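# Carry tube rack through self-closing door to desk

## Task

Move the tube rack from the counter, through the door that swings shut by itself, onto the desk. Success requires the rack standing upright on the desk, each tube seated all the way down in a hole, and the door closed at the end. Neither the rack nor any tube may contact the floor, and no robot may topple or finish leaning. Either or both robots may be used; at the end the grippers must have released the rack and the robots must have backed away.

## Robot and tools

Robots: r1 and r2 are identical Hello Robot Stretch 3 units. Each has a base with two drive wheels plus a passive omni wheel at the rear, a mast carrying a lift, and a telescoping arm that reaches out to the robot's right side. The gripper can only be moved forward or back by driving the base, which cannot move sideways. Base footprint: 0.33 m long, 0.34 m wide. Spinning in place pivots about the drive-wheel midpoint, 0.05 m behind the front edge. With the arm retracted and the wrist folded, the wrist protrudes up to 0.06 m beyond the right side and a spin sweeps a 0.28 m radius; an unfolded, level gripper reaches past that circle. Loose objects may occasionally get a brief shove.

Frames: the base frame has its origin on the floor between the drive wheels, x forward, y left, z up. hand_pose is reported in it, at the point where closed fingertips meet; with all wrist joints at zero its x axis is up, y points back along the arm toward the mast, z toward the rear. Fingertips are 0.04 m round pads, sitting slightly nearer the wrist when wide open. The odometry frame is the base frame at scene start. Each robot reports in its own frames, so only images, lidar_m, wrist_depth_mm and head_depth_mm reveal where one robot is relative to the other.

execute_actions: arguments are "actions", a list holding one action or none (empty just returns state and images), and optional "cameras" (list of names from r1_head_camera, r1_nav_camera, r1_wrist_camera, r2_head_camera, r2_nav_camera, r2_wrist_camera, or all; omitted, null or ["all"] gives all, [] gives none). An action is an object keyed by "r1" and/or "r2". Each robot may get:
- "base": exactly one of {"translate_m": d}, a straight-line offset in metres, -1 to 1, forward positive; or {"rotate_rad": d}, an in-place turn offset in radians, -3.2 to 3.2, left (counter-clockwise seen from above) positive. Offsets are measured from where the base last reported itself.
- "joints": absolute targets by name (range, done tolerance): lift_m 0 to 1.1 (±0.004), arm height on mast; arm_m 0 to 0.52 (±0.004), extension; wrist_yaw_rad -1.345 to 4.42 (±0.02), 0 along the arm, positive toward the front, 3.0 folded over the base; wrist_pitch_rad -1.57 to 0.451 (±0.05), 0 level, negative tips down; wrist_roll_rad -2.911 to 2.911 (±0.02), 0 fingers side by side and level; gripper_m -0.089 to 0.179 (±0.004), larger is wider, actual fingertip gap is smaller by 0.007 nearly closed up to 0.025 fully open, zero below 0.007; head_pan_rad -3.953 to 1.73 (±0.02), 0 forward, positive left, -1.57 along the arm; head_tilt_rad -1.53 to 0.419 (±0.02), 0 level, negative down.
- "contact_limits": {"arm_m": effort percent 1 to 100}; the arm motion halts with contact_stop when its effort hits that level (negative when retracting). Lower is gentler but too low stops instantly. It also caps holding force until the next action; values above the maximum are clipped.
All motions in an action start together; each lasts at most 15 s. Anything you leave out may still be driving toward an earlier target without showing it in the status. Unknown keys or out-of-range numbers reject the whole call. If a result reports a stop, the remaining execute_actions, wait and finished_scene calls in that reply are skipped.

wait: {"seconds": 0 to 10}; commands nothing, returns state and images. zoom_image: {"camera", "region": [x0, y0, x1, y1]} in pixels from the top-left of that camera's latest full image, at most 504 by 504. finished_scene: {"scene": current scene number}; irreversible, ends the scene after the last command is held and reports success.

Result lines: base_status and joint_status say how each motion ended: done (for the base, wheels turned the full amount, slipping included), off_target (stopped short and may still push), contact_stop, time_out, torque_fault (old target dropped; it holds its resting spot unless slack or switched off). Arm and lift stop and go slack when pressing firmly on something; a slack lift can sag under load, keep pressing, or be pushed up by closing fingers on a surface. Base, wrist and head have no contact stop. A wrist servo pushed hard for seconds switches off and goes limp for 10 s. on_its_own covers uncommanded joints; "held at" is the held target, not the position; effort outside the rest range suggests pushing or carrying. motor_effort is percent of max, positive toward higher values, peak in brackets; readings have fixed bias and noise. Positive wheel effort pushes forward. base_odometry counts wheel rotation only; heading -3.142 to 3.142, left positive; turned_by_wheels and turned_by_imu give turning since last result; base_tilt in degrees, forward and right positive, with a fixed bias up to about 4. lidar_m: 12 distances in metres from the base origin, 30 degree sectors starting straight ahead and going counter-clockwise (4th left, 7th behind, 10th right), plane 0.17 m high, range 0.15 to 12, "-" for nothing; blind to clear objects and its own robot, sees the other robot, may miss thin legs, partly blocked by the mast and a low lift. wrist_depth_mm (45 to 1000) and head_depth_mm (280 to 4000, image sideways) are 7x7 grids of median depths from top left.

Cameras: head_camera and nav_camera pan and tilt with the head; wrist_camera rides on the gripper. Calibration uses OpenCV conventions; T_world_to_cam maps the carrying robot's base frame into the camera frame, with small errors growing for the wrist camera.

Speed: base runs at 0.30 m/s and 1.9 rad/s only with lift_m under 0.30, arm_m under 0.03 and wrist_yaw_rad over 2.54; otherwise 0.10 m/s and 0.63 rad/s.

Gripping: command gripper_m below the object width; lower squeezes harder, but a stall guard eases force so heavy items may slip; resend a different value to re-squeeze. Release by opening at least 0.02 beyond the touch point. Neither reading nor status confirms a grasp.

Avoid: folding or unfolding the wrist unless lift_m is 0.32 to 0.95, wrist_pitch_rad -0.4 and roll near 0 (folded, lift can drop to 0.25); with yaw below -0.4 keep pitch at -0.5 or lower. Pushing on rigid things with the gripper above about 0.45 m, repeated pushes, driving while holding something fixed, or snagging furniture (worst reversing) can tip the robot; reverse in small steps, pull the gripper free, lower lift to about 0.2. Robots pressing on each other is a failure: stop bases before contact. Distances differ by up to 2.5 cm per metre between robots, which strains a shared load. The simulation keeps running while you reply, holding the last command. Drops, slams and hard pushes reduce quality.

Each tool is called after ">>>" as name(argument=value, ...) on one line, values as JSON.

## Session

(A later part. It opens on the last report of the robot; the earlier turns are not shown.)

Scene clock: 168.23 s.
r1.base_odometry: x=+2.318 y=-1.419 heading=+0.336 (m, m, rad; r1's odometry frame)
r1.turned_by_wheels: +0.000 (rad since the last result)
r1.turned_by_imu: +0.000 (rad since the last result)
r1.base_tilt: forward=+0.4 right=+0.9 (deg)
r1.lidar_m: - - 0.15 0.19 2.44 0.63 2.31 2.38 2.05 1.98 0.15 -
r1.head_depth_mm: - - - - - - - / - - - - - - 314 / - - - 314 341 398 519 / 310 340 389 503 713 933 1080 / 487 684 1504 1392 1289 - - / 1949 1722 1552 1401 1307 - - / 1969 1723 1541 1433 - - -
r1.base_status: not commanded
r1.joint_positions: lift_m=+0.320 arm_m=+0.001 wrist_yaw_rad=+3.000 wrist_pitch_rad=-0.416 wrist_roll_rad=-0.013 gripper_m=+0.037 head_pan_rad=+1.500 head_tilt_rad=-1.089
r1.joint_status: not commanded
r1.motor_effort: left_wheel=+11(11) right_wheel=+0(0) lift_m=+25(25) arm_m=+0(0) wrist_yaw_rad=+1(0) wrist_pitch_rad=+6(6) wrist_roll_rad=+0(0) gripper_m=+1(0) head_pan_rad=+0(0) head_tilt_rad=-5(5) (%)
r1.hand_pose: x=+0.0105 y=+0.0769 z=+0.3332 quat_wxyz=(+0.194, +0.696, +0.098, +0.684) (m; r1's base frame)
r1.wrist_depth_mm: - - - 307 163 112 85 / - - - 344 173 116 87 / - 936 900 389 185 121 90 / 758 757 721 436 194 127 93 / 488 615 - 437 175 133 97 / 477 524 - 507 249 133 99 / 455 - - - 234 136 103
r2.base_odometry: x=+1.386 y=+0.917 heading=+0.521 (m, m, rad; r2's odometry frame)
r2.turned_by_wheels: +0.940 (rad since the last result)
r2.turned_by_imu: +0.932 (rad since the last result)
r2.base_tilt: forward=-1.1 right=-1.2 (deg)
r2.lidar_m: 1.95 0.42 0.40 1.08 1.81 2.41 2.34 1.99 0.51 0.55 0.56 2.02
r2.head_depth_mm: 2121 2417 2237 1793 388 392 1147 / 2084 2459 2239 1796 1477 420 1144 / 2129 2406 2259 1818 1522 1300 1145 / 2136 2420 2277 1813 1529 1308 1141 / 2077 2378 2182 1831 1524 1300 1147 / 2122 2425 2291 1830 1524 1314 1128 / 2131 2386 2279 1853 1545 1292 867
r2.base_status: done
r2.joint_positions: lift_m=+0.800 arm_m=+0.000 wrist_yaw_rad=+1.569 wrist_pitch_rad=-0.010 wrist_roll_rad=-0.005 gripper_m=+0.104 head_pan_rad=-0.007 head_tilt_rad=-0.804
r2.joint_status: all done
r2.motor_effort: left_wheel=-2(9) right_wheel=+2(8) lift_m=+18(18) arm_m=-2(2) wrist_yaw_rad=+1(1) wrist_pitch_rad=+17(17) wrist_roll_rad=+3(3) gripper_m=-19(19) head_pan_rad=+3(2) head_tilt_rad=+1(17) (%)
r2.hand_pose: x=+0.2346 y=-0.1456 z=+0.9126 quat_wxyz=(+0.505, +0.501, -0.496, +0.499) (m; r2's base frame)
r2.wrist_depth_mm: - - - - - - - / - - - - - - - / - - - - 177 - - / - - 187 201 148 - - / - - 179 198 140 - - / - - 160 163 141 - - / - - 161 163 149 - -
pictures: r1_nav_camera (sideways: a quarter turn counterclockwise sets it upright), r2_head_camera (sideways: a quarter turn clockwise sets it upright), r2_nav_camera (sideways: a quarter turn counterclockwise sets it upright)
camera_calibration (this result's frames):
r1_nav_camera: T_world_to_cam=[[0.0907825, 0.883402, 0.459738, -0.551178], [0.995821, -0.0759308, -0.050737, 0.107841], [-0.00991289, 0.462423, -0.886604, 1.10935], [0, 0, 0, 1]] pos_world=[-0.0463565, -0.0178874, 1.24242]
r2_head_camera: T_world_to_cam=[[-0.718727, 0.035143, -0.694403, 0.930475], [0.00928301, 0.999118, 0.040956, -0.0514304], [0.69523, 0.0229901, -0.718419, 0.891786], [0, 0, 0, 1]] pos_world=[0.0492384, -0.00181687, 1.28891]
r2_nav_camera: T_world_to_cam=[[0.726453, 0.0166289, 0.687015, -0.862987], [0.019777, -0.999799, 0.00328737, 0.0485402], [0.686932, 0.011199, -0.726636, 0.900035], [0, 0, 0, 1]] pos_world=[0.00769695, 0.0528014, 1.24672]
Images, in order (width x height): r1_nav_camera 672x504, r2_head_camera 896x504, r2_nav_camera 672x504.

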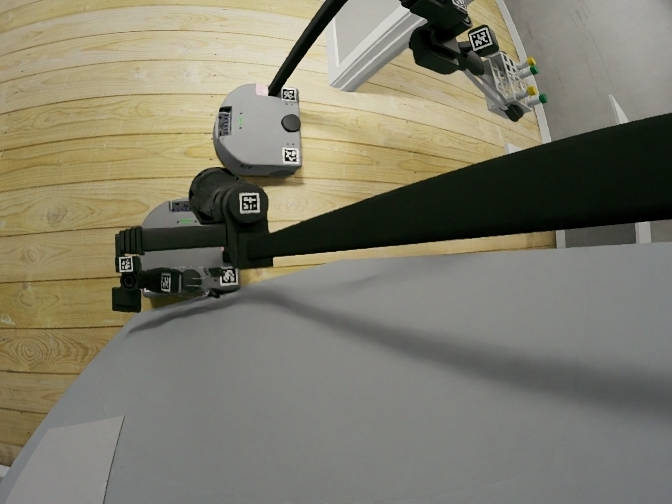

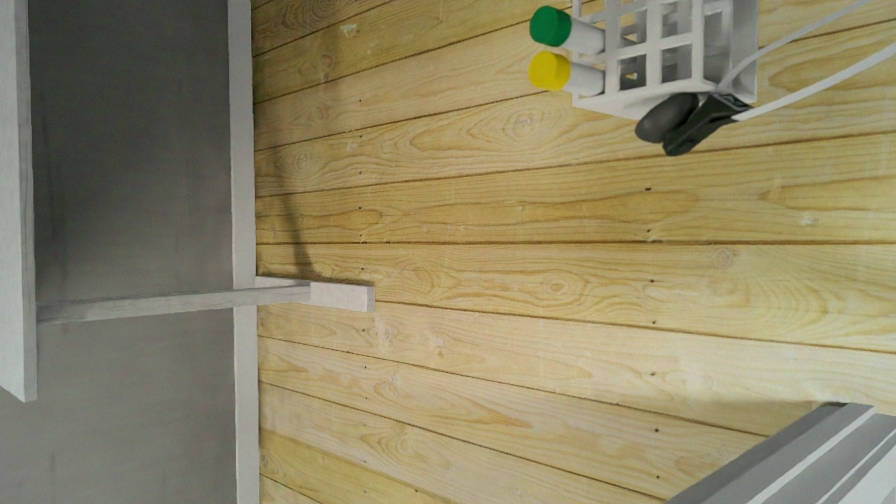

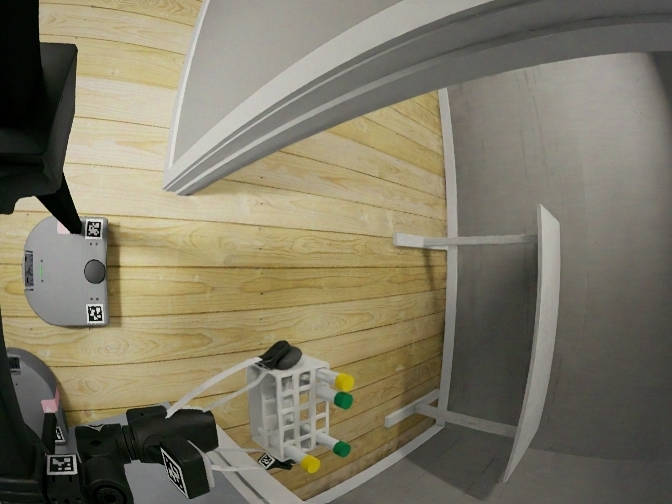

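>>> execute_actions(actions=[{"r2":{"base":{"translate_m":0.5},"joints":{"lift_m":0.94,"head_tilt_rad":-0.6}}}], cameras=[])

>>> execute_actions(actions=[{"r1":{"base":{"translate_m":-0.35}},"r2":{"base":{"translate_m":0.35}}}], cameras=[])

>>> execute_actions(actions=[{"r1":{"base":{"rotate_rad":-1.35}},"r2":{"base":{"translate_m":0.25}}}], cameras=["r1_nav_camera","r2_head_camera","r2_wrist_camera"])

Scene clock: 181.57 s.
r1.base_odometry: x=+2.318 y=-1.419 heading=+0.336 (m, m, rad; r1's odometry frame)
r1.turned_by_wheels: +0.000 (rad since the last result)
r1.turned_by_imu: +0.002 (rad since the last result)
r1.base_tilt: forward=+0.4 right=+0.9 (deg)
r1.lidar_m: - - 0.15 0.19 1.04 1.07 2.30 2.37 2.05 1.99 0.15 -
r1.head_depth_mm: - - - - - - - / - - - - - - 313 / - - - 315 342 398 519 / 310 340 389 504 712 928 1078 / 488 683 1514 1382 1289 - - / 1962 1725 1550 1399 1323 - - / 1949 1736 1540 1434 - - -
r1.base_status: not commanded
r1.joint_positions: lift_m=+0.320 arm_m=+0.001 wrist_yaw_rad=+3.000 wrist_pitch_rad=-0.416 wrist_roll_rad=-0.013 gripper_m=+0.037 head_pan_rad=+1.500 head_tilt_rad=-1.089
r1.joint_status: not commanded
r1.motor_effort: left_wheel=+11(10) right_wheel=+0(0) lift_m=+25(25) arm_m=+0(0) wrist_yaw_rad=+0(0) wrist_pitch_rad=+6(6) wrist_roll_rad=+0(0) gripper_m=+0(1) head_pan_rad=+1(1) head_tilt_rad=-6(7) (%)
r1.hand_pose: x=+0.0105 y=+0.0769 z=+0.3332 quat_wxyz=(+0.194, +0.696, +0.098, +0.684) (m; r1's base frame)
r1.wrist_depth_mm: - - - 306 164 112 85 / - - - 343 174 116 87 / 690 719 891 389 185 121 90 / 712 730 740 429 195 127 93 / 617 615 - 432 175 132 96 / 536 534 - 504 248 133 100 / 472 - - - 236 136 103
r2.base_odometry: x=+1.819 y=+1.165 heading=+0.520 (m, m, rad; r2's odometry frame)
r2.turned_by_wheels: +0.000 (rad since the last result)
r2.turned_by_imu: +0.003 (rad since the last result)
r2.base_tilt: forward=-1.1 right=-1.2 (deg)
r2.lidar_m: 1.46 1.98 2.42 0.42 0.32 2.47 2.84 0.81 0.58 0.59 1.48 1.78
r2.head_depth_mm: 1606 1456 1973 2154 301 - 1182 / 1607 1468 1981 2159 1791 1435 1238 / 1613 1478 1998 2164 1800 1462 1236 / 1629 1505 1988 2175 1789 1472 1248 / 1613 1512 1942 2163 1817 1473 1245 / 1622 1725 2006 2177 1814 1479 1249 / 1616 1796 2011 2190 1838 1492 1254
r2.base_status: done
r2.joint_positions: lift_m=+0.939 arm_m=+0.000 wrist_yaw_rad=+1.569 wrist_pitch_rad=-0.010 wrist_roll_rad=-0.005 gripper_m=+0.104 head_pan_rad=-0.007 head_tilt_rad=-0.606
r2.joint_status: all done
r2.motor_effort: left_wheel=-3(5) right_wheel=+2(8) lift_m=+38(40) arm_m=-2(2) wrist_yaw_rad=+1(1) wrist_pitch_rad=+17(17) wrist_roll_rad=+3(3) gripper_m=-18(19) head_pan_rad=+3(3) head_tilt_rad=+1(15) (%)
r2.hand_pose: x=+0.2346 y=-0.1456 z=+1.0515 quat_wxyz=(+0.505, +0.501, -0.496, +0.498) (m; r2's base frame)
r2.wrist_depth_mm: - - - - - - - / - - - - - - - / - - - - 176 - - / - - 187 192 149 - - / - - 179 198 140 - - / - - 161 162 141 - - / - - 161 162 148 - -
pictures: none
No camera images: the call's "cameras" was empty. Leave "cameras" out to get every camera's image.

Scene clock: 186.23 s.
r1.base_odometry: x=+1.987 y=-1.534 heading=+0.336 (m, m, rad; r1's odometry frame)
r1.turned_by_wheels: +0.000 (rad since the last result)
r1.turned_by_imu: -0.011 (rad since the last result)
r1.base_tilt: forward=+0.3 right=+0.9 (deg)
r1.lidar_m: - 0.15 0.23 1.22 0.81 0.92 1.95 2.01 2.06 1.98 0.15 -
r1.head_depth_mm: 2003 939 604 479 397 340 311 / 1997 1756 1567 912 655 511 422 / 1985 1754 1566 1411 1270 1041 720 / 1984 1739 1560 1411 1292 1203 1098 / 1966 1711 1504 1403 1285 - - / 1945 1526 1445 1400 1321 - - / 1937 1666 1517 1434 - - -
r1.base_status: done
r1.joint_positions: lift_m=+0.320 arm_m=+0.001 wrist_yaw_rad=+3.002 wrist_pitch_rad=-0.416 wrist_roll_rad=-0.012 gripper_m=+0.037 head_pan_rad=+1.501 head_tilt_rad=-1.089
r1.joint_status: not commanded
r1.motor_effort: left_wheel=+1(9) right_wheel=+3(31) lift_m=+25(25) arm_m=+0(1) wrist_yaw_rad=-2(8) wrist_pitch_rad=+6(6) wrist_roll_rad=+0(0) gripper_m=+0(0) head_pan_rad=+0(0) head_tilt_rad=-6(5) (%)
r1.hand_pose: x=+0.0101 y=+0.0769 z=+0.3332 quat_wxyz=(+0.194, +0.696, +0.099, +0.684) (m; r1's base frame)
r1.wrist_depth_mm: - - - - - 296 162 / 677 - - - - 286 159 / 702 939 922 905 831 274 155 / 722 733 737 714 672 265 153 / 627 619 - 600 482 256 150 / 535 532 - 532 489 227 147 / 474 - - - 443 222 144
r2.base_odometry: x=+2.123 y=+1.339 heading=+0.520 (m, m, rad; r2's odometry frame)
r2.turned_by_wheels: +0.000 (rad since the last result)
r2.turned_by_imu: +0.002 (rad since the last result)
r2.base_tilt: forward=-1.1 right=-1.2 (deg)
r2.lidar_m: 1.12 1.62 2.24 1.71 0.65 0.54 1.08 0.78 0.74 1.42 1.48 1.51
r2.head_depth_mm: 1308 1378 910 1785 301 - 1190 / 1305 1377 918 1815 1802 1433 1240 / 1302 1379 926 1806 1802 1463 1236 / 1312 1376 929 1834 1818 1464 1244 / 1318 1386 938 1717 1692 1435 1250 / 1314 1435 944 1839 1830 1480 1253 / 1319 1450 1576 1839 1821 1485 1254
r2.base_status: done
r2.joint_positions: lift_m=+0.939 arm_m=+0.000 wrist_yaw_rad=+1.569 wrist_pitch_rad=-0.010 wrist_roll_rad=-0.005 gripper_m=+0.104 head_pan_rad=-0.007 head_tilt_rad=-0.606
r2.joint_status: not commanded
r2.motor_effort: left_wheel=-3(6) right_wheel=+2(6) lift_m=+39(39) arm_m=-2(2) wrist_yaw_rad=+1(1) wrist_pitch_rad=+17(17) wrist_roll_rad=+3(3) gripper_m=-18(19) head_pan_rad=+3(3) head_tilt_rad=+2(2) (%)
r2.hand_pose: x=+0.2346 y=-0.1456 z=+1.0515 quat_wxyz=(+0.505, +0.501, -0.496, +0.498) (m; r2's base frame)
r2.wrist_depth_mm: - - - - - - - / - - - - - - - / - - - - 176 - - / - - 187 191 148 817 851 / - - 180 197 140 - - / - - 161 162 142 - - / - - 160 161 149 - -
pictures: none
No camera images: the call's "cameras" was empty. Leave "cameras" out to get every camera's image.

Scene clock: 189.83 s.
r1.base_odometry: x=+1.987 y=-1.534 heading=-1.014 (m, m, rad; r1's odometry frame)
r1.turned_by_wheels: -1.350 (rad since the last result)
r1.turned_by_imu: -1.324 (rad since the last result)
r1.base_tilt: forward=+0.4 right=+0.8 (deg)
r1.lidar_m: 1.99 0.18 0.17 0.18 0.24 0.60 1.43 0.80 1.28 1.95 2.21 1.99
r1.head_depth_mm: - - - - 340 559 1109 / - - - 297 385 681 1101 / - - - 311 439 869 1097 / - - - 328 510 980 1099 / - - - 361 611 - - / - - 304 406 600 - - / - - 318 403 - - -
r1.base_status: done
r1.joint_positions: lift_m=+0.320 arm_m=+0.001 wrist_yaw_rad=+3.001 wrist_pitch_rad=-0.416 wrist_roll_rad=-0.012 gripper_m=+0.037 head_pan_rad=+1.501 head_tilt_rad=-1.091
r1.joint_status: not commanded
r1.motor_effort: left_wheel=+10(81) right_wheel=-2(21) lift_m=+25(25) arm_m=+0(1) wrist_yaw_rad=-2(7) wrist_pitch_rad=+6(7) wrist_roll_rad=+0(0) gripper_m=+0(1) head_pan_rad=+0(1) head_tilt_rad=-5(5) (%)
r1.hand_pose: x=+0.0101 y=+0.0769 z=+0.3332 quat_wxyz=(+0.194, +0.696, +0.099, +0.684) (m; r1's base frame)
r1.wrist_depth_mm: 290 - 230 211 192 178 164 / 333 - 251 231 209 191 176 / 389 347 282 256 232 209 191 / 460 395 313 285 252 230 208 / 585 463 - 320 272 253 228 / 537 516 - 358 341 281 260 / 467 - - - 372 323 416
r2.base_odometry: x=+2.340 y=+1.464 heading=+0.520 (m, m, rad; r2's odometry frame)
r2.turned_by_wheels: +0.000 (rad since the last result)
r2.turned_by_imu: +0.002 (rad since the last result)
r2.base_tilt: forward=-1.1 right=-1.2 (deg)
r2.lidar_m: 0.87 1.36 1.88 2.33 1.00 0.76 1.39 0.92 1.03 1.43 1.34 1.34
r2.head_depth_mm: 1081 1172 862 639 300 - 1179 / 1087 1188 866 638 1683 1427 1234 / 1086 1179 872 643 1691 1464 1234 / 1087 1188 883 645 1694 1481 1241 / 1089 1187 883 650 1203 1396 1220 / 1095 1193 888 651 1716 1477 1250 / 1102 1214 1284 657 1714 1480 1249
r2.base_status: done
r2.joint_positions: lift_m=+0.939 arm_m=+0.000 wrist_yaw_rad=+1.569 wrist_pitch_rad=-0.010 wrist_roll_rad=-0.005 gripper_m=+0.104 head_pan_rad=-0.007 head_tilt_rad=-0.606
r2.joint_status: not commanded
r2.motor_effort: left_wheel=-3(5) right_wheel=+2(7) lift_m=+39(39) arm_m=-2(2) wrist_yaw_rad=+0(1) wrist_pitch_rad=+17(17) wrist_roll_rad=+3(3) gripper_m=-19(19) head_pan_rad=+3(2) head_tilt_rad=+1(2) (%)
r2.hand_pose: x=+0.2346 y=-0.1456 z=+1.0515 quat_wxyz=(+0.505, +0.501, -0.496, +0.498) (m; r2's base frame)
r2.wrist_depth_mm: - - - - - - - / - - - - - - - / - - - - 176 - - / - - 186 200 149 836 845 / - 502 179 196 140 511 504 / - - 160 162 142 - - / - - 161 162 148 - -
pictures: r1_nav_camera (sideways: a quarter turn counterclockwise sets it upright), r2_head_camera (sideways: a quarter turn clockwise sets it upright), r2_wrist_camera
camera_calibration (this result's frames):
r1_nav_camera: T_world_to_cam=[[0.0900081, 0.884246, 0.458266, -0.549256], [0.995886, -0.0750818, -0.0507283, 0.10783], [-0.0104488, 0.460947, -0.887366, 1.11034], [0, 0, 0, 1]] pos_world=[-0.0463466, -0.0180349, 1.24246]
r2_head_camera: T_world_to_cam=[[-0.568306, 0.0341233, -0.822109, 1.09601], [0.00118613, 0.999173, 0.0406528, -0.0509967], [0.822816, 0.0221281, -0.567877, 0.695184], [0, 0, 0, 1]] pos_world=[0.0509224, -0.00182817, 1.29789]
r2_wrist_camera: T_world_to_cam=[[0.0272326, -0.99932, 0.0248399, -0.178509], [-0.173566, -0.0291987, -0.984389, 1.1066], [0.984446, 0.0224961, -0.174243, 0.115922], [0, 0, 0, 1]] pos_world=[0.0828107, -0.148685, 1.11396]
Images, in order (width x height): r1_nav_camera 672x504, r2_head_camera 896x504, r2_wrist_camera 644x364.

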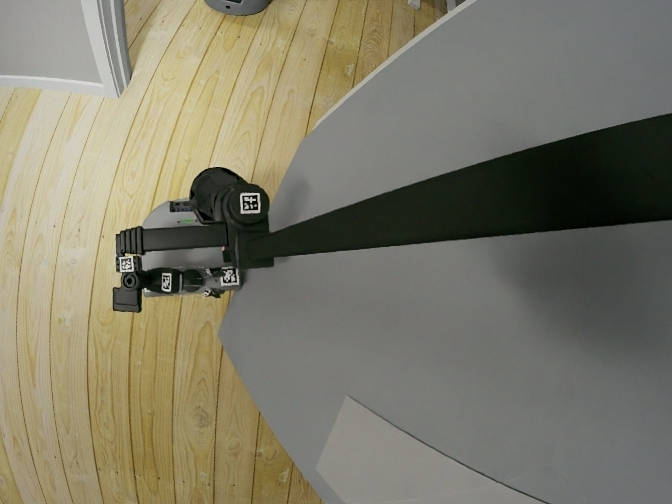

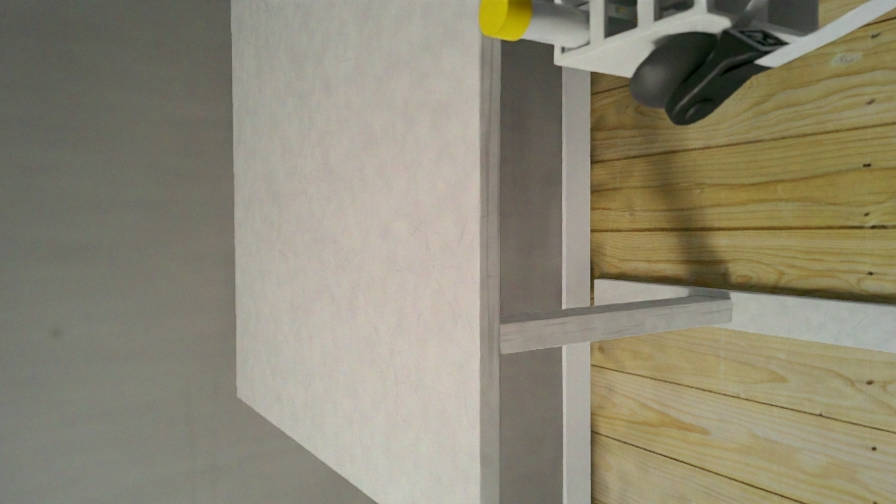

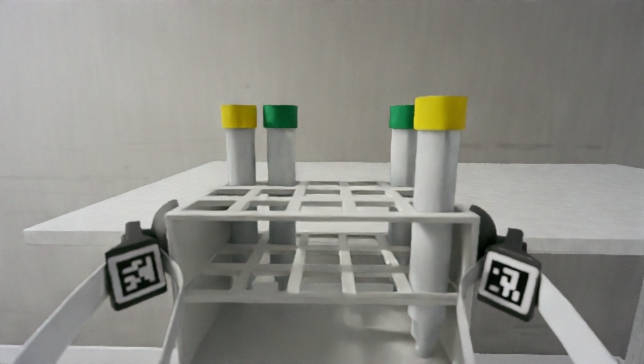

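>>> execute_actions(actions=[{"r1":{"base":{"translate_m":-0.3}},"r2":{"base":{"translate_m":0.41},"joints":{"lift_m":0.915,"head_tilt_rad":-1.1,"head_pan_rad":-0.5}}}], cameras=["r2_head_camera"])

Scene clock: 202.87 s.
r1.base_odometry: x=+1.828 y=-1.279 heading=-1.014 (m, m, rad; r1's odometry frame)
r1.turned_by_wheels: +0.000 (rad since the last result)
r1.turned_by_imu: +0.001 (rad since the last result)
r1.base_tilt: forward=+0.4 right=+0.9 (deg)
r1.lidar_m: 0.17 0.15 0.15 0.18 0.32 2.24 1.53 0.54 0.70 1.89 2.13 0.29
r1.head_depth_mm: - - - - 297 379 614 / - - - - 331 492 975 / - - - 305 408 699 1089 / - - - 349 541 1002 1102 / - - 315 443 805 - - / - 295 374 600 1019 - - / - 327 477 687 - - -
r1.base_status: done
r1.joint_positions: lift_m=+0.320 arm_m=+0.001 wrist_yaw_rad=+3.001 wrist_pitch_rad=-0.416 wrist_roll_rad=-0.012 gripper_m=+0.037 head_pan_rad=+1.501 head_tilt_rad=-1.091
r1.joint_status: not commanded
r1.motor_effort: left_wheel=+5(8) right_wheel=-1(6) lift_m=+25(25) arm_m=+0(0) wrist_yaw_rad=-2(1) wrist_pitch_rad=+6(6) wrist_roll_rad=+0(0) gripper_m=+0(0) head_pan_rad=+0(1) head_tilt_rad=-4(5) (%)
r1.hand_pose: x=+0.0101 y=+0.0769 z=+0.3332 quat_wxyz=(+0.194, +0.696, +0.099, +0.684) (m; r1's base frame)
r1.wrist_depth_mm: - - 276 223 185 159 138 / - - 309 248 201 170 146 / - 614 342 274 219 182 156 / 768 693 385 307 239 197 167 / 620 610 - 338 244 215 179 / 532 532 - 385 312 228 193 / 475 - - - 333 247 209
r2.base_odometry: x=+2.696 y=+1.667 heading=+0.520 (m, m, rad; r2's odometry frame)
r2.turned_by_wheels: +0.000 (rad since the last result)
r2.turned_by_imu: +0.002 (rad since the last result)
r2.base_tilt: forward=-1.1 right=-1.2 (deg)
r2.lidar_m: 0.48 0.46 1.29 2.32 1.56 1.15 1.18 1.27 1.48 1.44 1.14 0.92
r2.head_depth_mm: 534 464 396 - - 1187 1096 / 538 323 364 372 1256 1192 1115 / 541 332 359 367 339 1195 - / 545 314 329 357 332 1183 1127 / 545 304 315 369 333 1155 1125 / 547 473 415 370 334 317 1110 / 549 473 417 373 334 308 1112
r2.base_status: done
r2.joint_positions: lift_m=+0.915 arm_m=+0.000 wrist_yaw_rad=+1.569 wrist_pitch_rad=-0.010 wrist_roll_rad=-0.005 gripper_m=+0.104 head_pan_rad=-0.493 head_tilt_rad=-1.086
r2.joint_status: all done
r2.motor_effort: left_wheel=-3(5) right_wheel=+2(7) lift_m=+18(36) arm_m=-2(2) wrist_yaw_rad=+1(1) wrist_pitch_rad=+17(17) wrist_roll_rad=+3(3) gripper_m=-19(18) head_pan_rad=-3(27) head_tilt_rad=-5(22) (%)
r2.hand_pose: x=+0.2346 y=-0.1456 z=+1.0274 quat_wxyz=(+0.505, +0.501, -0.496, +0.498) (m; r2's base frame)
r2.wrist_depth_mm: 769 780 761 755 751 746 722 / 801 795 793 787 779 767 774 / 819 808 794 804 177 787 783 / 839 836 186 193 149 721 717 / 390 389 179 199 140 396 395 / 286 - 160 163 142 - 273 / 207 206 160 163 148 208 208
pictures: r2_head_camera (sideways: a quarter turn clockwise sets it upright)
camera_calibration (this result's frames):
r2_head_camera: T_world_to_cam=[[-0.764514, 0.445065, -0.466299, 0.633573], [0.485033, 0.873642, 0.0386278, -0.0512867], [0.424571, -0.196639, -0.883783, 1.10843], [0, 0, 0, 1]] pos_world=[0.0386465, -0.0192148, 1.27702]
Images, in order (width x height): r2_head_camera 896x504.

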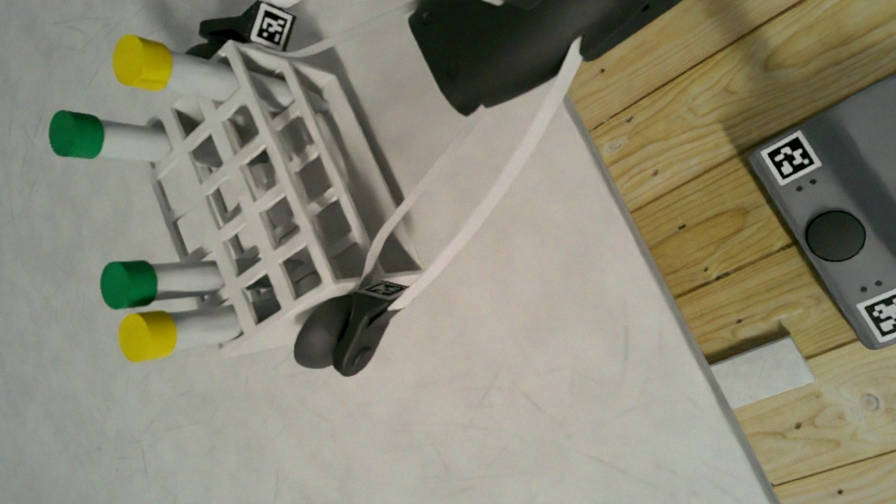

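>>> execute_actions(actions=[{"r1":{"base":{"rotate_rad":-0.25}},"r2":{"joints":{"lift_m":0.883}}}], cameras=["r1_nav_camera","r2_wrist_camera"])

Scene clock: 208.17 s.
r1.base_odometry: x=+1.828 y=-1.279 heading=-1.263 (m, m, rad; r1's odometry frame)
r1.turned_by_wheels: -0.250 (rad since the last result)
r1.turned_by_imu: -0.250 (rad since the last result)
r1.base_tilt: forward=+0.4 right=+0.9 (deg)
r1.lidar_m: 0.24 0.18 0.17 0.18 0.25 0.65 1.53 0.57 0.54 1.40 1.94 2.36
r1.head_depth_mm: - - - - 334 529 1072 / - - - 296 377 651 1098 / - - - 309 435 846 1105 / - - - 329 516 996 1101 / - - 292 370 629 - - / - - 309 423 629 - - / - - 323 426 - - -
r1.base_status: done
r1.joint_positions: lift_m=+0.320 arm_m=+0.001 wrist_yaw_rad=+3.001 wrist_pitch_rad=-0.416 wrist_roll_rad=-0.012 gripper_m=+0.037 head_pan_rad=+1.501 head_tilt_rad=-1.091
r1.joint_status: not commanded
r1.motor_effort: left_wheel=+8(40) right_wheel=-2(6) lift_m=+25(25) arm_m=+0(0) wrist_yaw_rad=-2(1) wrist_pitch_rad=+6(6) wrist_roll_rad=+0(0) gripper_m=+1(1) head_pan_rad=+1(0) head_tilt_rad=-5(4) (%)
r1.hand_pose: x=+0.0101 y=+0.0769 z=+0.3332 quat_wxyz=(+0.194, +0.696, +0.099, +0.684) (m; r1's base frame)
r1.wrist_depth_mm: 310 - 236 211 192 175 161 / 357 - 258 233 209 189 172 / 418 370 287 259 229 206 187 / 517 426 326 289 252 225 201 / 596 501 - 324 266 249 221 / 531 521 - 365 334 273 244 / 466 - - - 369 308 272
r2.base_odometry: x=+2.696 y=+1.667 heading=+0.520 (m, m, rad; r2's odometry frame)
r2.turned_by_wheels: +0.000 (rad since the last result)
r2.turned_by_imu: -0.001 (rad since the last result)
r2.base_tilt: forward=-1.2 right=-1.2 (deg)
r2.lidar_m: 0.48 0.46 1.30 2.32 1.56 1.15 1.18 1.27 1.48 1.44 1.14 0.92
r2.head_depth_mm: 534 463 395 376 - 1175 1092 / 539 350 360 371 1250 1191 1115 / 540 387 348 368 339 1192 - / 543 452 339 363 333 1181 1128 / 545 455 335 363 334 1153 1116 / 548 473 415 370 334 316 1095 / 548 474 417 372 335 308 1111
r2.base_status: not commanded
r2.joint_positions: lift_m=+0.884 arm_m=+0.000 wrist_yaw_rad=+1.569 wrist_pitch_rad=+0.005 wrist_roll_rad=-0.005 gripper_m=+0.104 head_pan_rad=-0.493 head_tilt_rad=-1.086
r2.joint_status: all done
r2.motor_effort: left_wheel=-3(3) right_wheel=+3(2) lift_m=+17(18) arm_m=-2(1) wrist_yaw_rad=+1(1) wrist_pitch_rad=+8(17) wrist_roll_rad=+3(3) gripper_m=-19(19) head_pan_rad=-3(3) head_tilt_rad=-5(5) (%)
r2.hand_pose: x=+0.2350 y=-0.1456 z=+0.9993 quat_wxyz=(+0.501, +0.497, -0.500, +0.502) (m; r2's base frame)
r2.wrist_depth_mm: 790 762 774 770 763 742 739 / 798 792 788 789 778 766 774 / 813 813 785 792 175 795 792 / 837 597 186 190 149 609 619 / 318 319 179 193 140 324 326 / 233 - 162 161 142 - 222 / - 165 161 161 148 167 168
pictures: r1_nav_camera (sideways: a quarter turn counterclockwise sets it upright), r2_wrist_camera
camera_calibration (this result's frames):
r1_nav_camera: T_world_to_cam=[[0.0900076, 0.884246, 0.458266, -0.549256], [0.995886, -0.0750812, -0.0507283, 0.10783], [-0.0104491, 0.460947, -0.887366, 1.11034], [0, 0, 0, 1]] pos_world=[-0.0463466, -0.0180349, 1.24246]
r2_wrist_camera: T_world_to_cam=[[0.0268609, -0.99932, 0.0252616, -0.177558], [-0.158984, -0.0292197, -0.986849, 1.05434], [0.986916, 0.0224915, -0.159661, 0.0913169], [0, 0, 0, 1]] pos_world=[0.0822706, -0.148684, 1.05954]
Images, in order (width x height): r1_nav_camera 672x504, r2_wrist_camera 644x364.

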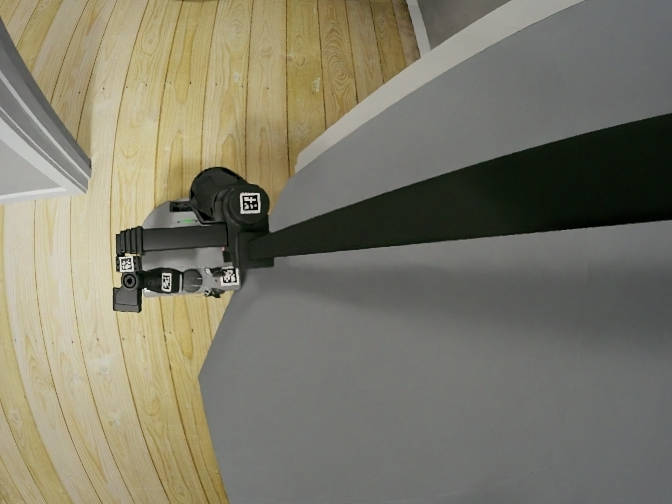

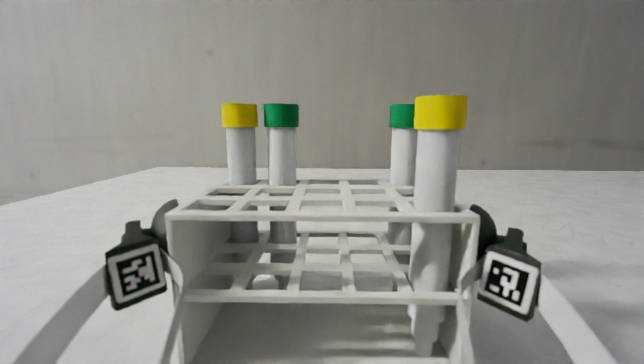

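>>> execute_actions(actions=[{"r1":{"base":{"translate_m":-0.28}},"r2":{"joints":{"gripper_m":0.179}}}], cameras=["r2_wrist_camera"])

>>> execute_actions(actions=[{"r1":{"base":{"translate_m":-0.32}},"r2":{"base":{"translate_m":-0.25},"joints":{"lift_m":0.889}}}], cameras=["r1_nav_camera","r2_wrist_camera"])

Scene clock: 217.83 s.
r1.base_odometry: x=+1.744 y=-1.012 heading=-1.263 (m, m, rad; r1's odometry frame)
r1.turned_by_wheels: +0.000 (rad since the last result)
r1.turned_by_imu: +0.001 (rad since the last result)
r1.base_tilt: forward=+0.4 right=+0.9 (deg)
r1.lidar_m: 0.15 - 0.15 0.18 0.46 1.87 1.26 2.30 0.42 0.42 1.94 0.19
r1.head_depth_mm: - - - - - 309 400 / - - - - 305 391 608 / - - - 303 384 593 1077 / - - 300 377 577 1005 1096 / - 297 370 559 1147 - - / 299 362 544 882 1272 - - / 357 491 649 1121 - - -
r1.base_status: done
r1.joint_positions: lift_m=+0.320 arm_m=+0.001 wrist_yaw_rad=+3.001 wrist_pitch_rad=-0.416 wrist_roll_rad=-0.012 gripper_m=+0.037 head_pan_rad=+1.501 head_tilt_rad=-1.091
r1.joint_status: not commanded
r1.motor_effort: left_wheel=+3(8) right_wheel=-2(7) lift_m=+25(25) arm_m=+0(0) wrist_yaw_rad=-2(3) wrist_pitch_rad=+6(6) wrist_roll_rad=+0(0) gripper_m=+0(0) head_pan_rad=-1(1) head_tilt_rad=-5(4) (%)
r1.hand_pose: x=+0.0101 y=+0.0769 z=+0.3332 quat_wxyz=(+0.194, +0.696, +0.099, +0.684) (m; r1's base frame)
r1.wrist_depth_mm: - - 343 240 179 144 120 / - - 382 265 195 153 127 / - 935 428 295 210 163 133 / 763 749 485 330 227 175 141 / 630 623 - 358 225 187 149 / 538 531 - 404 297 197 158 / 474 - - - 304 208 170
r2.base_odometry: x=+2.696 y=+1.667 heading=+0.520 (m, m, rad; r2's odometry frame)
r2.turned_by_wheels: +0.000 (rad since the last result)
r2.turned_by_imu: -0.001 (rad since the last result)
r2.base_tilt: forward=-1.1 right=-1.2 (deg)
r2.lidar_m: 0.48 0.46 1.30 2.32 1.56 1.15 1.18 1.27 1.48 1.43 1.14 0.92
r2.head_depth_mm: 535 473 395 376 - 1171 1091 / 537 349 358 371 1259 1195 1116 / 541 387 360 367 340 1193 - / 543 460 349 363 332 1183 1124 / 546 454 348 359 332 1161 1116 / 548 473 416 370 334 316 1101 / 551 476 417 372 335 308 1108
r2.base_status: not commanded
r2.joint_positions: lift_m=+0.884 arm_m=+0.000 wrist_yaw_rad=+1.569 wrist_pitch_rad=+0.004 wrist_roll_rad=-0.005 gripper_m=+0.179 head_pan_rad=-0.493 head_tilt_rad=-1.086
r2.joint_status: all done
r2.motor_effort: left_wheel=-3(3) right_wheel=+2(3) lift_m=+17(17) arm_m=-2(2) wrist_yaw_rad=+1(1) wrist_pitch_rad=+9(10) wrist_roll_rad=+3(3) gripper_m=+0(85) head_pan_rad=-3(3) head_tilt_rad=-5(5) (%)
r2.hand_pose: x=+0.2350 y=-0.1456 z=+0.9991 quat_wxyz=(+0.501, +0.497, -0.500, +0.502) (m; r2's base frame)
r2.wrist_depth_mm: 770 784 763 761 770 746 733 / 795 792 773 776 779 787 760 / 833 821 806 816 176 803 775 / 838 600 186 194 148 605 609 / 333 321 179 190 139 308 322 / - 199 160 161 141 206 227 / 164 161 161 161 147 166 159
pictures: r2_wrist_camera
camera_calibration (this result's frames):
r2_wrist_camera: T_world_to_cam=[[0.0268871, -0.99932, 0.0252385, -0.177533], [-0.159825, -0.0292202, -0.986713, 1.05417], [0.986779, 0.0224961, -0.160502, 0.0921718], [0, 0, 0, 1]] pos_world=[0.0823023, -0.148683, 1.05943]
Images, in order (width x height): r2_wrist_camera 644x364.

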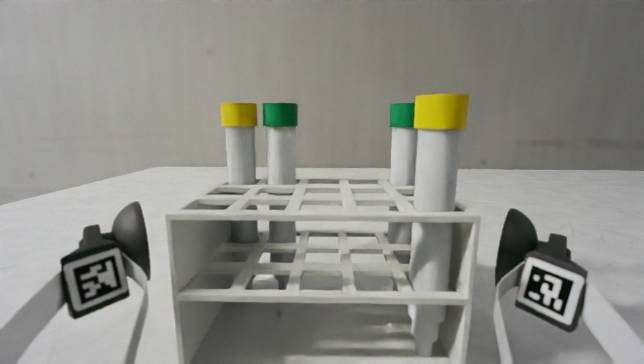

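Scene clock: 222.20 s.
r1.base_odometry: x=+1.647 y=-0.707 heading=-1.263 (m, m, rad; r1's odometry frame)
r1.turned_by_wheels: +0.000 (rad since the last result)
r1.turned_by_imu: +0.000 (rad since the last result)
r1.base_tilt: forward=+0.4 right=+0.9 (deg)
r1.lidar_m: 0.21 0.22 0.30 0.49 1.36 1.71 0.72 0.70 2.55 0.47 0.30 0.22
r1.head_depth_mm: 439 499 528 539 552 565 581 / 460 545 656 757 783 809 838 / 715 745 752 974 1245 1173 1095 / 1291 1517 1504 1391 1290 1200 1100 / 1309 1587 1554 1408 1287 - - / 1296 1577 1545 1398 1311 - - / 1300 1560 1538 1437 - - -
r1.base_status: done
r1.joint_positions: lift_m=+0.320 arm_m=+0.001 wrist_yaw_rad=+3.001 wrist_pitch_rad=-0.416 wrist_roll_rad=-0.012 gripper_m=+0.037 head_pan_rad=+1.501 head_tilt_rad=-1.091
r1.joint_status: not commanded
r1.motor_effort: left_wheel=+2(4) right_wheel=-2(7) lift_m=+25(25) arm_m=+0(0) wrist_yaw_rad=-2(2) wrist_pitch_rad=+6(6) wrist_roll_rad=+0(0) gripper_m=+1(0) head_pan_rad=+0(0) head_tilt_rad=-4(5) (%)
r1.hand_pose: x=+0.0101 y=+0.0769 z=+0.3332 quat_wxyz=(+0.194, +0.696, +0.099, +0.684) (m; r1's base frame)
r1.wrist_depth_mm: - - - - 466 322 228 / - - - - 502 331 234 / - 927 917 845 549 336 239 / 765 739 725 718 609 350 242 / 632 619 - 595 503 356 247 / 529 527 - 525 493 349 253 / 473 - - - 443 354 257
r2.base_odometry: x=+2.479 y=+1.543 heading=+0.520 (m, m, rad; r2's odometry frame)
r2.turned_by_wheels: +0.000 (rad since the last result)
r2.turned_by_imu: -0.003 (rad since the last result)
r2.base_tilt: forward=-1.1 right=-1.2 (deg)
r2.lidar_m: 0.71 1.19 1.66 2.32 1.22 0.91 0.72 0.70 1.27 1.43 1.26 1.18
r2.head_depth_mm: 535 1743 1585 1492 - 1178 1095 / 539 495 1627 1467 1283 1187 1117 / 540 485 1631 1452 1306 1196 - / 542 470 1628 1452 1318 1197 1124 / 469 472 1606 1438 1317 1202 1114 / 468 472 1563 1466 1314 1205 1098 / 451 466 439 1447 1301 1205 1114
r2.base_status: done
r2.joint_positions: lift_m=+0.889 arm_m=+0.000 wrist_yaw_rad=+1.569 wrist_pitch_rad=+0.003 wrist_roll_rad=-0.005 gripper_m=+0.179 head_pan_rad=-0.493 head_tilt_rad=-1.086
r2.joint_status: all done
r2.motor_effort: left_wheel=-2(10) right_wheel=+2(4) lift_m=+38(39) arm_m=-1(2) wrist_yaw_rad=+1(1) wrist_pitch_rad=+10(9) wrist_roll_rad=+3(3) gripper_m=+0(1) head_pan_rad=-3(3) head_tilt_rad=-5(5) (%)
r2.hand_pose: x=+0.2349 y=-0.1456 z=+1.0039 quat_wxyz=(+0.501, +0.498, -0.499, +0.502) (m; r2's base frame)
r2.wrist_depth_mm: - - - 998 968 998 993 / - - - - - - - / - - - - - - - / - 616 614 454 624 625 629 / 328 368 334 333 335 350 340 / - - - - - - - / - - - - - - -
pictures: r1_nav_camera (sideways: a quarter turn counterclockwise sets it upright), r2_wrist_camera
camera_calibration (this result's frames):
r1_nav_camera: T_world_to_cam=[[0.0900079, 0.884246, 0.458266, -0.549256], [0.995886, -0.0750816, -0.0507283, 0.10783], [-0.0104489, 0.460947, -0.887366, 1.11034], [0, 0, 0, 1]] pos_world=[-0.0463466, -0.0180349, 1.24246]
r2_wrist_camera: T_world_to_cam=[[0.0269083, -0.99932, 0.0252137, -0.177634], [-0.160685, -0.0292188, -0.986573, 1.05894], [0.986639, 0.0224955, -0.161362, 0.0938554], [0, 0, 0, 1]] pos_world=[0.0823347, -0.148683, 1.06435]
Images, in order (width x height): r1_nav_camera 672x504, r2_wrist_camera 644x364.

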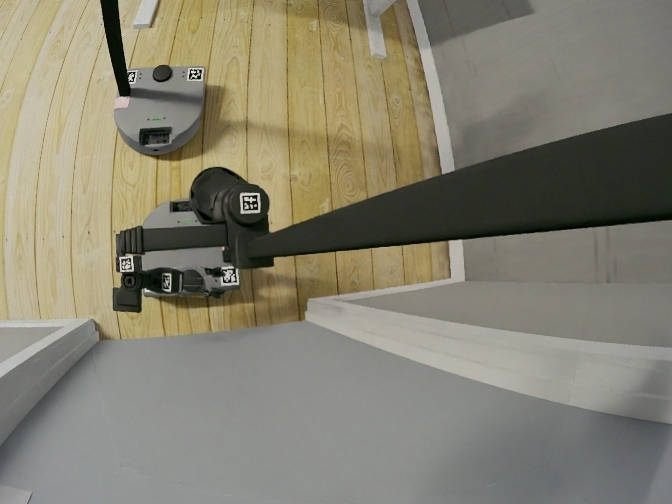

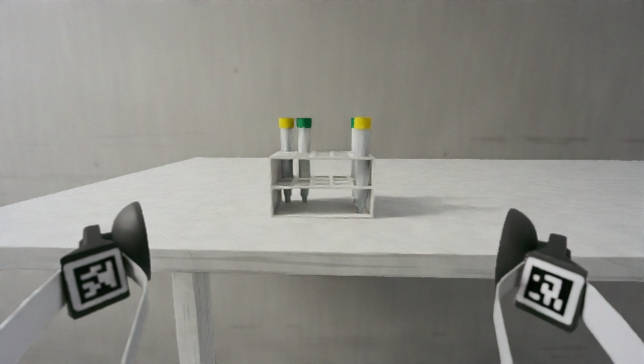

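>>> finished_scene(scene=2)

The scene is finished: the task was done.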